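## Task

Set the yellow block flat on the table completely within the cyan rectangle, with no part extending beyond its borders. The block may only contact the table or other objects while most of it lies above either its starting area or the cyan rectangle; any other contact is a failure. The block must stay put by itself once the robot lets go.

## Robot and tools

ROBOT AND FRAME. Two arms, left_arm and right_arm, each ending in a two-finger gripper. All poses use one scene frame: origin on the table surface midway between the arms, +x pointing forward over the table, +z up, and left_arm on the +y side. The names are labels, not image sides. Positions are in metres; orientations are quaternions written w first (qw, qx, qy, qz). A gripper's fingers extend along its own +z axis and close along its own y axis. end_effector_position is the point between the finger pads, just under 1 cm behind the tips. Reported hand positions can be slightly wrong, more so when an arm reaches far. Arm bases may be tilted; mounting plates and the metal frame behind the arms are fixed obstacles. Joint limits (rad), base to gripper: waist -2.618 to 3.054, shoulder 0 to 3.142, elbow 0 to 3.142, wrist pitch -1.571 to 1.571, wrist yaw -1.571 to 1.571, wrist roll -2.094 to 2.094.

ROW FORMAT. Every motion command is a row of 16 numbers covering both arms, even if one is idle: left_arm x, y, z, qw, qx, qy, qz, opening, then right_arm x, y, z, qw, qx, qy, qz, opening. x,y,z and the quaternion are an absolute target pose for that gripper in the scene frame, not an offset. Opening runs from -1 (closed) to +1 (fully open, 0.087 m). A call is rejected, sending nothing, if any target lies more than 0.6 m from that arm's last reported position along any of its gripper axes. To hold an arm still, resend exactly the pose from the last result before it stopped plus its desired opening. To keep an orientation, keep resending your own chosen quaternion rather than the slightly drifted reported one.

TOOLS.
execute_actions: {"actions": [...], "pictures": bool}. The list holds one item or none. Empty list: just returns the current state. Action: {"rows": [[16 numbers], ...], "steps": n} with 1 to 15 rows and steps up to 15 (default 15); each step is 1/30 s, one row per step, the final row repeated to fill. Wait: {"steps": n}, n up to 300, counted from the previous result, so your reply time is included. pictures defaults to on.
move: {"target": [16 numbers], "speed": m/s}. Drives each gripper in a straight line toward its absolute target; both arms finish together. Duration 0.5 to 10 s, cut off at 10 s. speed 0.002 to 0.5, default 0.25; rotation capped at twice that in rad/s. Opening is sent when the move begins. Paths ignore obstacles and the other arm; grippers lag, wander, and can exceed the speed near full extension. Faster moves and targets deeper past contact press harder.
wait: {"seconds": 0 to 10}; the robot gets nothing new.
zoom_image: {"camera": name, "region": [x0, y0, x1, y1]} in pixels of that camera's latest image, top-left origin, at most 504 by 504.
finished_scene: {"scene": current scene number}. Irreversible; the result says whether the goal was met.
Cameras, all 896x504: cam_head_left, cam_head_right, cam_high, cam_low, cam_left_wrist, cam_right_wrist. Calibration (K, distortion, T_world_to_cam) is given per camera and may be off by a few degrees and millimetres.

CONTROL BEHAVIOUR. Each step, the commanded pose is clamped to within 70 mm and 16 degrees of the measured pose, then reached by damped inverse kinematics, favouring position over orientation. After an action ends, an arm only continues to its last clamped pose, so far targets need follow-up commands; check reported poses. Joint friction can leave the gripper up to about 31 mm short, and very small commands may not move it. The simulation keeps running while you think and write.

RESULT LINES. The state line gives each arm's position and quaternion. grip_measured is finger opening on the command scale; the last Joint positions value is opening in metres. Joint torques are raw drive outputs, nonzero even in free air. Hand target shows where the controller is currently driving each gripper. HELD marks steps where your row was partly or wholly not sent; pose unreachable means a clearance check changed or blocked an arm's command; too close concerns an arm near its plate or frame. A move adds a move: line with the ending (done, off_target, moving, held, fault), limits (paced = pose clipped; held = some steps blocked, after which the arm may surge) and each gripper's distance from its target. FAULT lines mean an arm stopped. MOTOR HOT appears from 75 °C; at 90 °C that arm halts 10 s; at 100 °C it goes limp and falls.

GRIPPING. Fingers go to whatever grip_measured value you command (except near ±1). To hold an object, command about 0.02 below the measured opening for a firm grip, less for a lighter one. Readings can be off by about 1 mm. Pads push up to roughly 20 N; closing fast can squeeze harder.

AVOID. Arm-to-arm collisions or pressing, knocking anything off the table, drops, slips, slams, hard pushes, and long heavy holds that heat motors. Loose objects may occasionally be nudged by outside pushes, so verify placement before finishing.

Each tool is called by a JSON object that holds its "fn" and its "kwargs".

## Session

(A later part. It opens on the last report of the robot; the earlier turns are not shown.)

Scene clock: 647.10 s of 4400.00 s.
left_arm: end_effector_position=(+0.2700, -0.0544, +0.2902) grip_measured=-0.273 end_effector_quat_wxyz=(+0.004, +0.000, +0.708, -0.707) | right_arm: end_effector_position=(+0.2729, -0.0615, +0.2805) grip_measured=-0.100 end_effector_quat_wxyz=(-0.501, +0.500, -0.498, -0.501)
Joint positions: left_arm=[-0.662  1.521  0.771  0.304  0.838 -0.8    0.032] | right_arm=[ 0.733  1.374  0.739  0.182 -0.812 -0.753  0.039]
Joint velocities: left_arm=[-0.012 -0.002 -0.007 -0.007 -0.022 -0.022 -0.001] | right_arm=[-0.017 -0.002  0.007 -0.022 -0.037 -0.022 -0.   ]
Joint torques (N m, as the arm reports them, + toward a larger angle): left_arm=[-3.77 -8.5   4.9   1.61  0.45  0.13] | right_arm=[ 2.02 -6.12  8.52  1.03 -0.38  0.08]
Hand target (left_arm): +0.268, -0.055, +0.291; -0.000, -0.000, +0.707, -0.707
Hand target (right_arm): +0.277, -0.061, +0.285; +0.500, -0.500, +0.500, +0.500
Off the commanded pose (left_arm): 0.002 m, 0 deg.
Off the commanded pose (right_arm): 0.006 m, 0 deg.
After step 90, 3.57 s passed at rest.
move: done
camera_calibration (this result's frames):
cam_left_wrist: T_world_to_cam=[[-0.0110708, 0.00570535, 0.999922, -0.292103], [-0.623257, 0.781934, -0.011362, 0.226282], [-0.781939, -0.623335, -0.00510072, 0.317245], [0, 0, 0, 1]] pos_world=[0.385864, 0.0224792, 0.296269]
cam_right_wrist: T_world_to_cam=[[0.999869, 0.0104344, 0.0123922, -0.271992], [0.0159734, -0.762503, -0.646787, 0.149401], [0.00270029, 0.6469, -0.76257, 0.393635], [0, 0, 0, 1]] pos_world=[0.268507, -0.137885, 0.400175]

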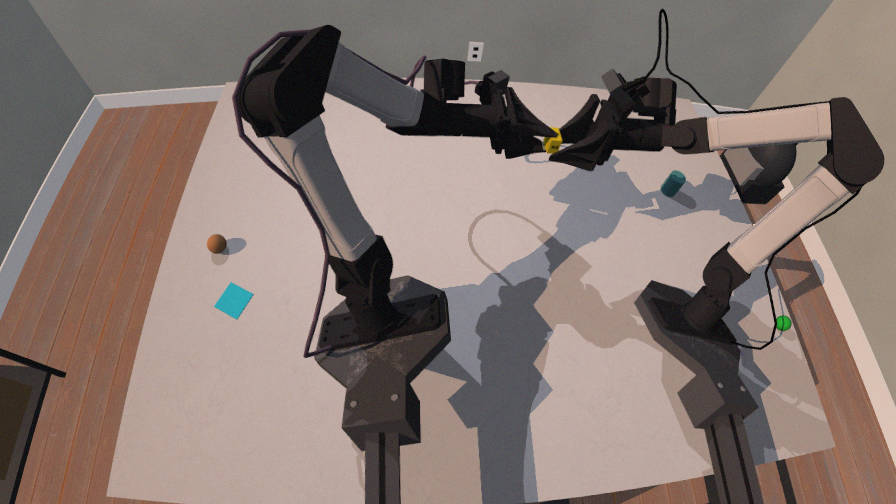

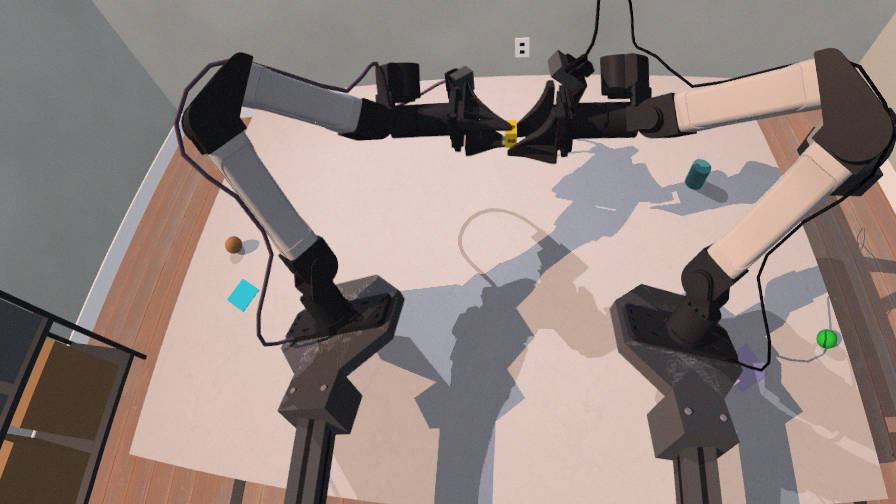

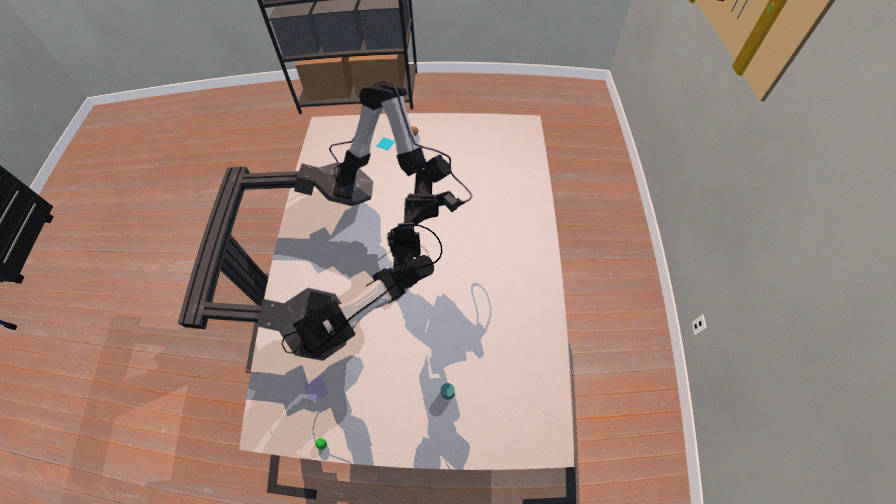

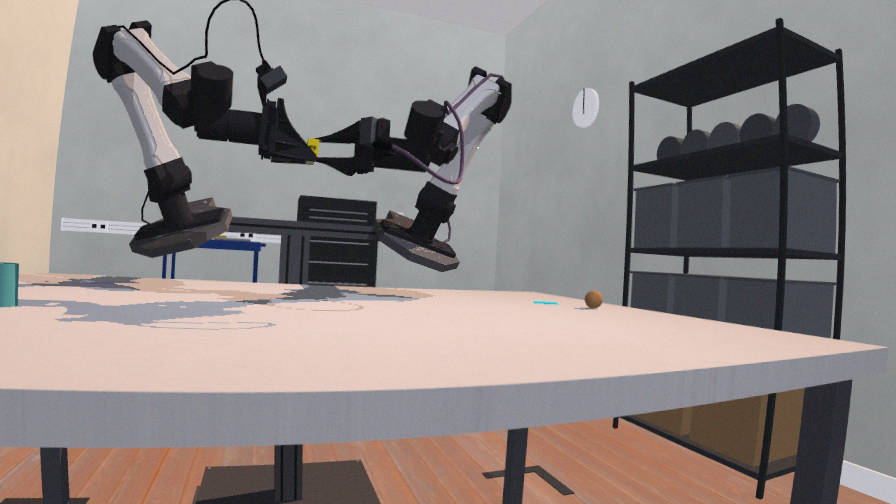

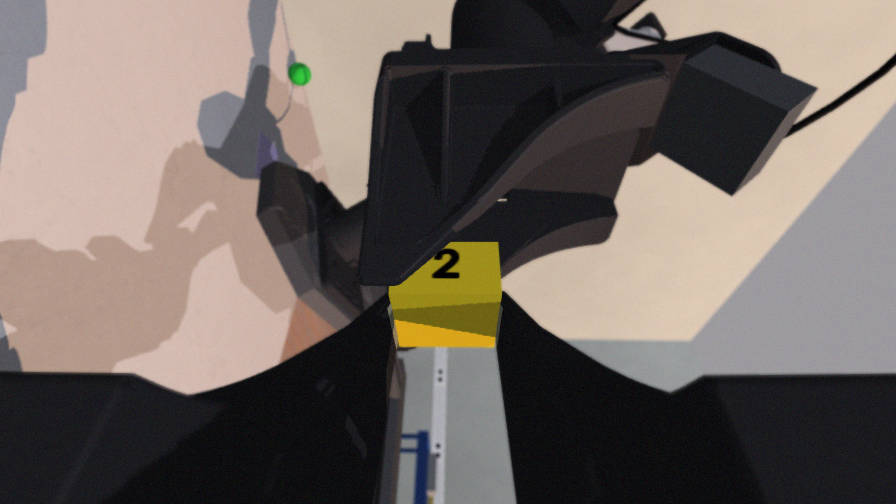

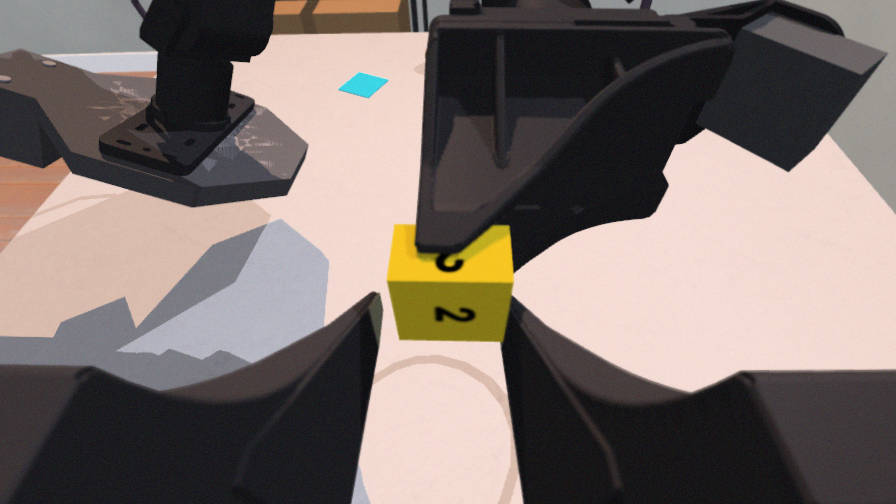

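The left arm holds it. Open right fully and retract.

{"fn": "move", "kwargs": {"target": [0.268,-0.055,0.291,0,0,0.707,-0.707,-0.3,0.277,-0.061,0.283,0.5,-0.5,0.5,0.5,0.6], "speed": 0.02}}

{"fn": "move", "kwargs": {"target": [0.268,-0.055,0.291,0,0,0.707,-0.707,-0.3,0.27,-0.22,0.27,0.5,-0.5,0.5,0.5,0.6], "speed": 0.1}}

Scene clock: 653.83 s of 4400.00 s.
left_arm: end_effector_position=(+0.2700, -0.0544, +0.2902) grip_measured=-0.273 end_effector_quat_wxyz=(+0.004, +0.000, +0.708, -0.707) | right_arm: end_effector_position=(+0.2709, -0.0617, +0.2786) grip_measured=+0.600 end_effector_quat_wxyz=(-0.496, +0.501, -0.501, -0.503)
Joint positions: left_arm=[-0.662  1.521  0.771  0.304  0.838 -0.8    0.032] | right_arm=[ 0.733  1.374  0.739  0.17  -0.812 -0.753  0.07 ]
Joint velocities: left_arm=[-0.002  0.017 -0.007 -0.081 -0.007  0.051  0.   ] | right_arm=[-0.002  0.022 -0.002  0.022 -0.007 -0.037  0.   ]
Joint torques (N m, as the arm reports them, + toward a larger angle): left_arm=[-3.78 -8.54  4.92  1.65  0.45  0.12] | right_arm=[ 1.79 -5.81  8.22  1.22 -0.4   0.05]
Hand target (left_arm): +0.268, -0.055, +0.291; +0.000, +0.000, +0.707, -0.707
Hand target (right_arm): +0.277, -0.061, +0.283; +0.500, -0.500, +0.500, +0.500
Off the commanded pose (left_arm): 0.002 m, 0 deg.
Off the commanded pose (right_arm): 0.008 m, 1 deg.
After step 90, 3.03 s passed at rest.
move: done
camera_calibration (this result's frames):
cam_left_wrist: T_world_to_cam=[[-0.0110708, 0.00570535, 0.999922, -0.292103], [-0.623257, 0.781934, -0.011362, 0.226282], [-0.781939, -0.623335, -0.00510072, 0.317245], [0, 0, 0, 1]] pos_world=[0.385864, 0.0224792, 0.296269]
cam_right_wrist: T_world_to_cam=[[0.999865, 0.0161456, 0.00320106, -0.267043], [0.0144351, -0.766676, -0.641871, 0.146824], [-0.00790922, 0.641831, -0.766806, 0.396165], [0, 0, 0, 1]] pos_world=[0.268021, -0.137393, 0.398879]

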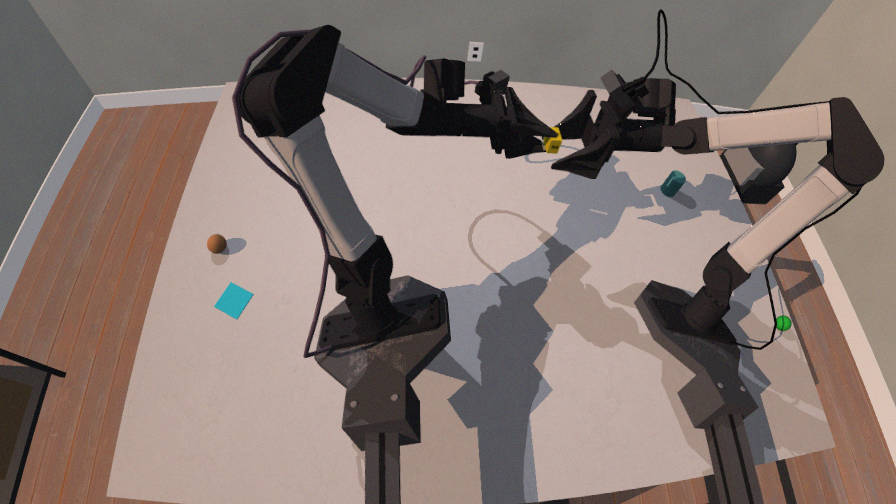

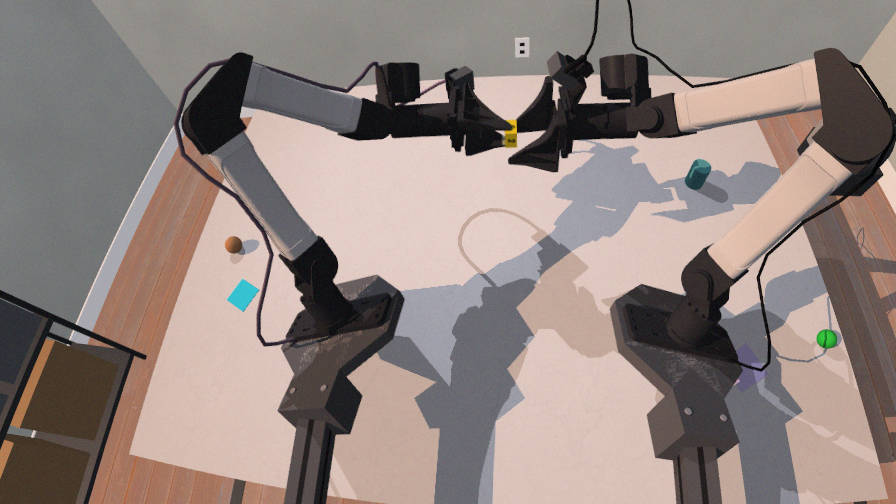

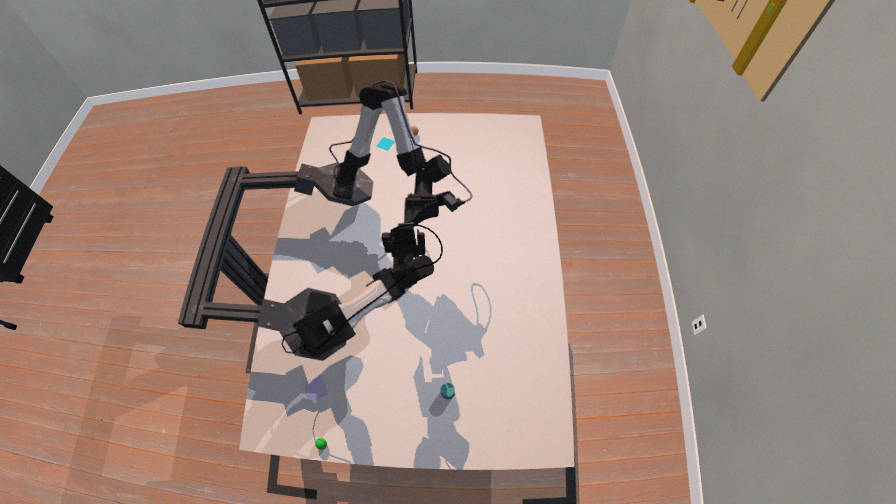

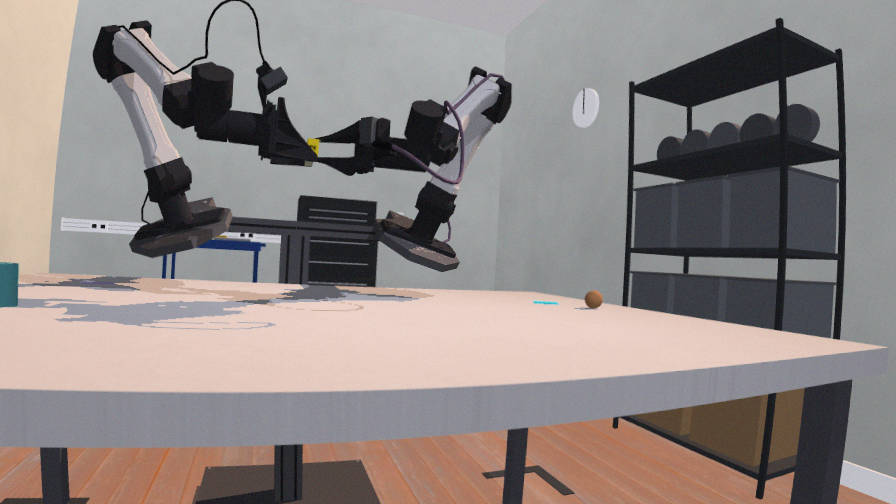

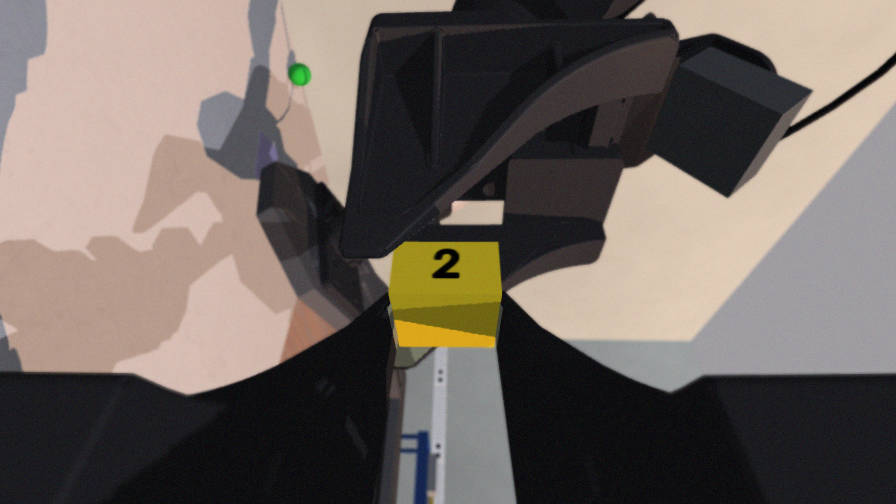

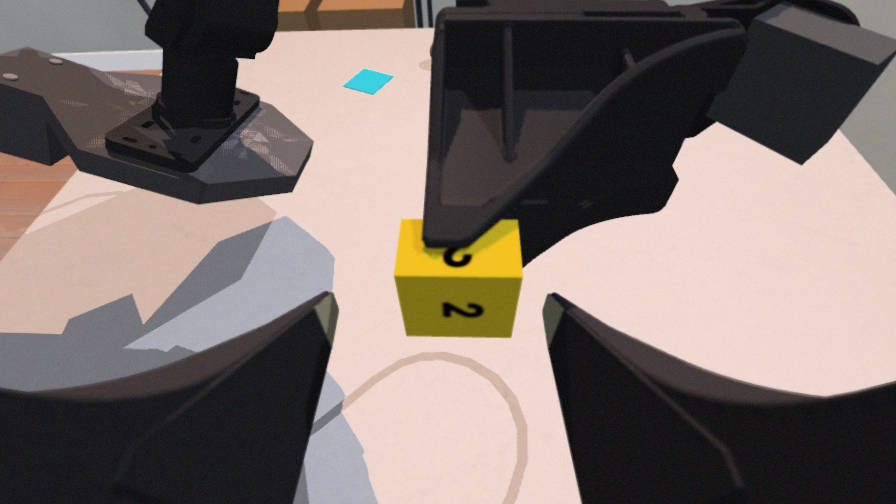

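Scene clock: 656.23 s of 4400.00 s.
left_arm: end_effector_position=(+0.2700, -0.0544, +0.2902) grip_measured=-0.273 end_effector_quat_wxyz=(+0.004, +0.000, +0.708, -0.707) | right_arm: end_effector_position=(+0.2588, -0.2192, +0.2628) grip_measured=+0.600 end_effector_quat_wxyz=(-0.488, +0.514, -0.502, -0.496)
Joint positions: left_arm=[-0.662  1.521  0.771  0.304  0.838 -0.8    0.032] | right_arm=[ 0.13   1.213  0.921 -1.011 -1.211 -1.698  0.07 ]
Joint velocities: left_arm=[-0.002 -0.007 -0.007 -0.022 -0.007 -0.022  0.001] | right_arm=[-0.012  0.007  0.007 -0.051 -0.051 -0.051 -0.   ]
Joint torques (N m, as the arm reports them, + toward a larger angle): left_arm=[-3.77 -8.46  4.92  1.64  0.46  0.12] | right_arm=[ 0.38 -4.43  8.08 -0.02 -0.64 -0.02]
Hand target (left_arm): +0.268, -0.055, +0.291; -0.000, +0.000, +0.707, -0.707
Hand target (right_arm): +0.266, -0.221, +0.265; +0.492, -0.511, +0.500, +0.496
Off the commanded pose (left_arm): 0.002 m, 0 deg.
Off the commanded pose (right_arm): 0.013 m, 2 deg.
move: off_target (right_arm)
camera_calibration (this result's frames):
cam_left_wrist: T_world_to_cam=[[-0.0110708, 0.00570535, 0.999922, -0.292103], [-0.623257, 0.781934, -0.011362, 0.226282], [-0.781939, -0.623335, -0.00510072, 0.317245], [0, 0, 0, 1]] pos_world=[0.385864, 0.0224792, 0.296269]
cam_right_wrist: T_world_to_cam=[[0.999456, 0.0303274, 0.0129982, -0.251703], [0.0318618, -0.784697, -0.61906, 0.00168854], [-0.00857485, 0.619137, -0.785236, 0.485019], [0, 0, 0, 1]] pos_world=[0.255671, -0.291335, 0.385172]

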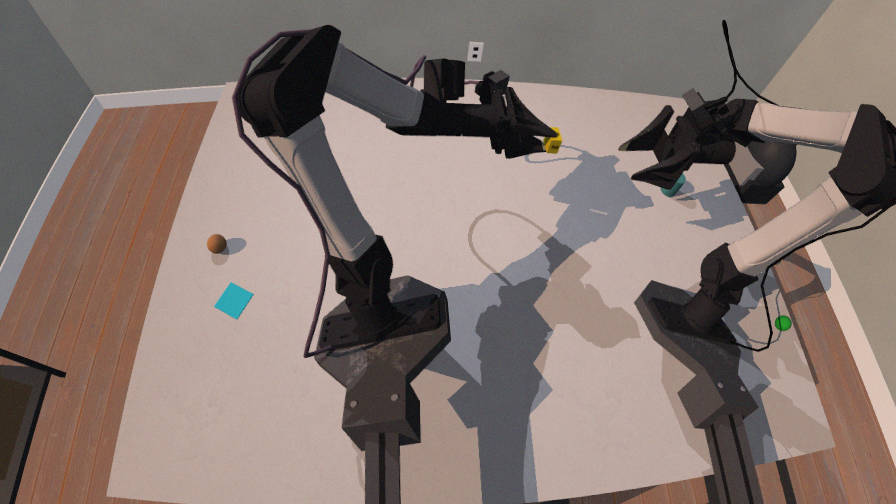

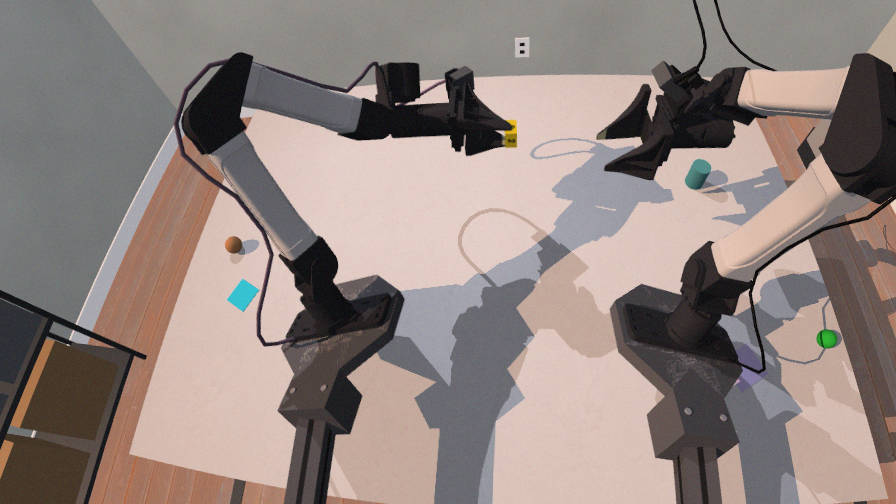

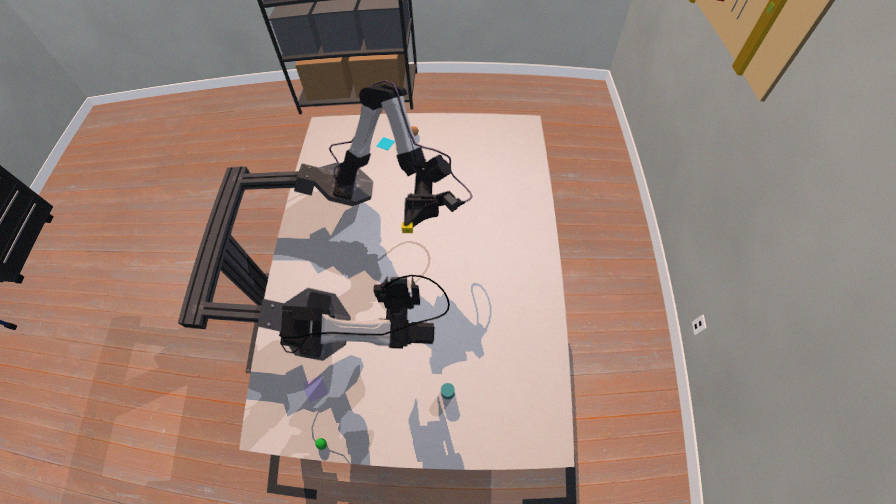

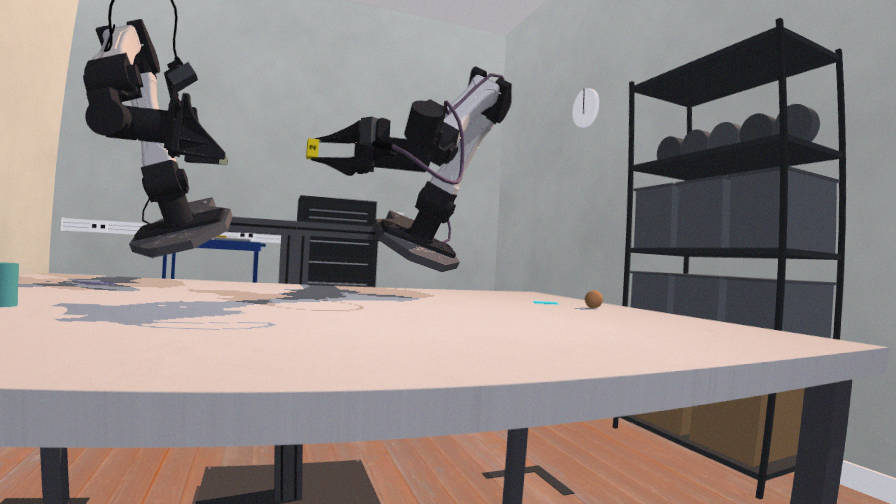

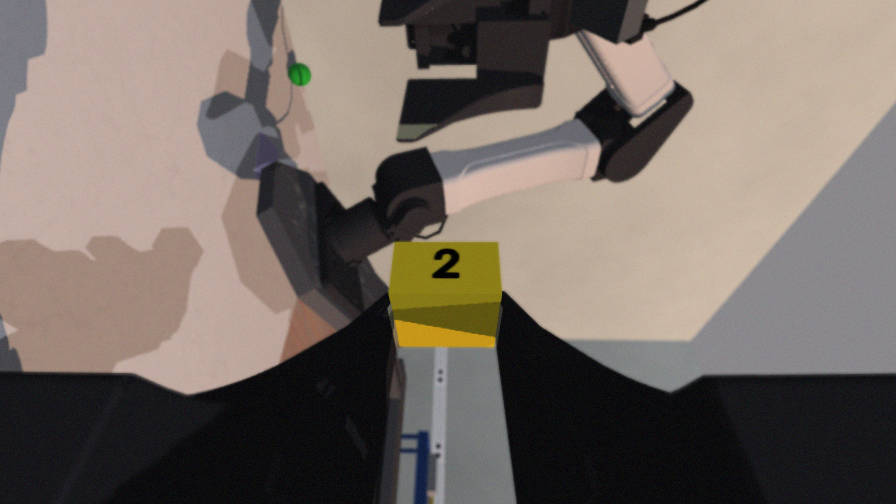

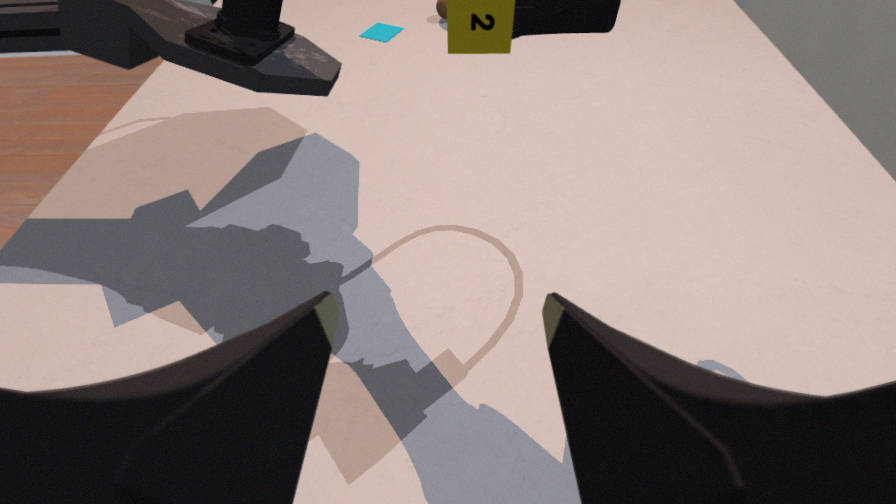

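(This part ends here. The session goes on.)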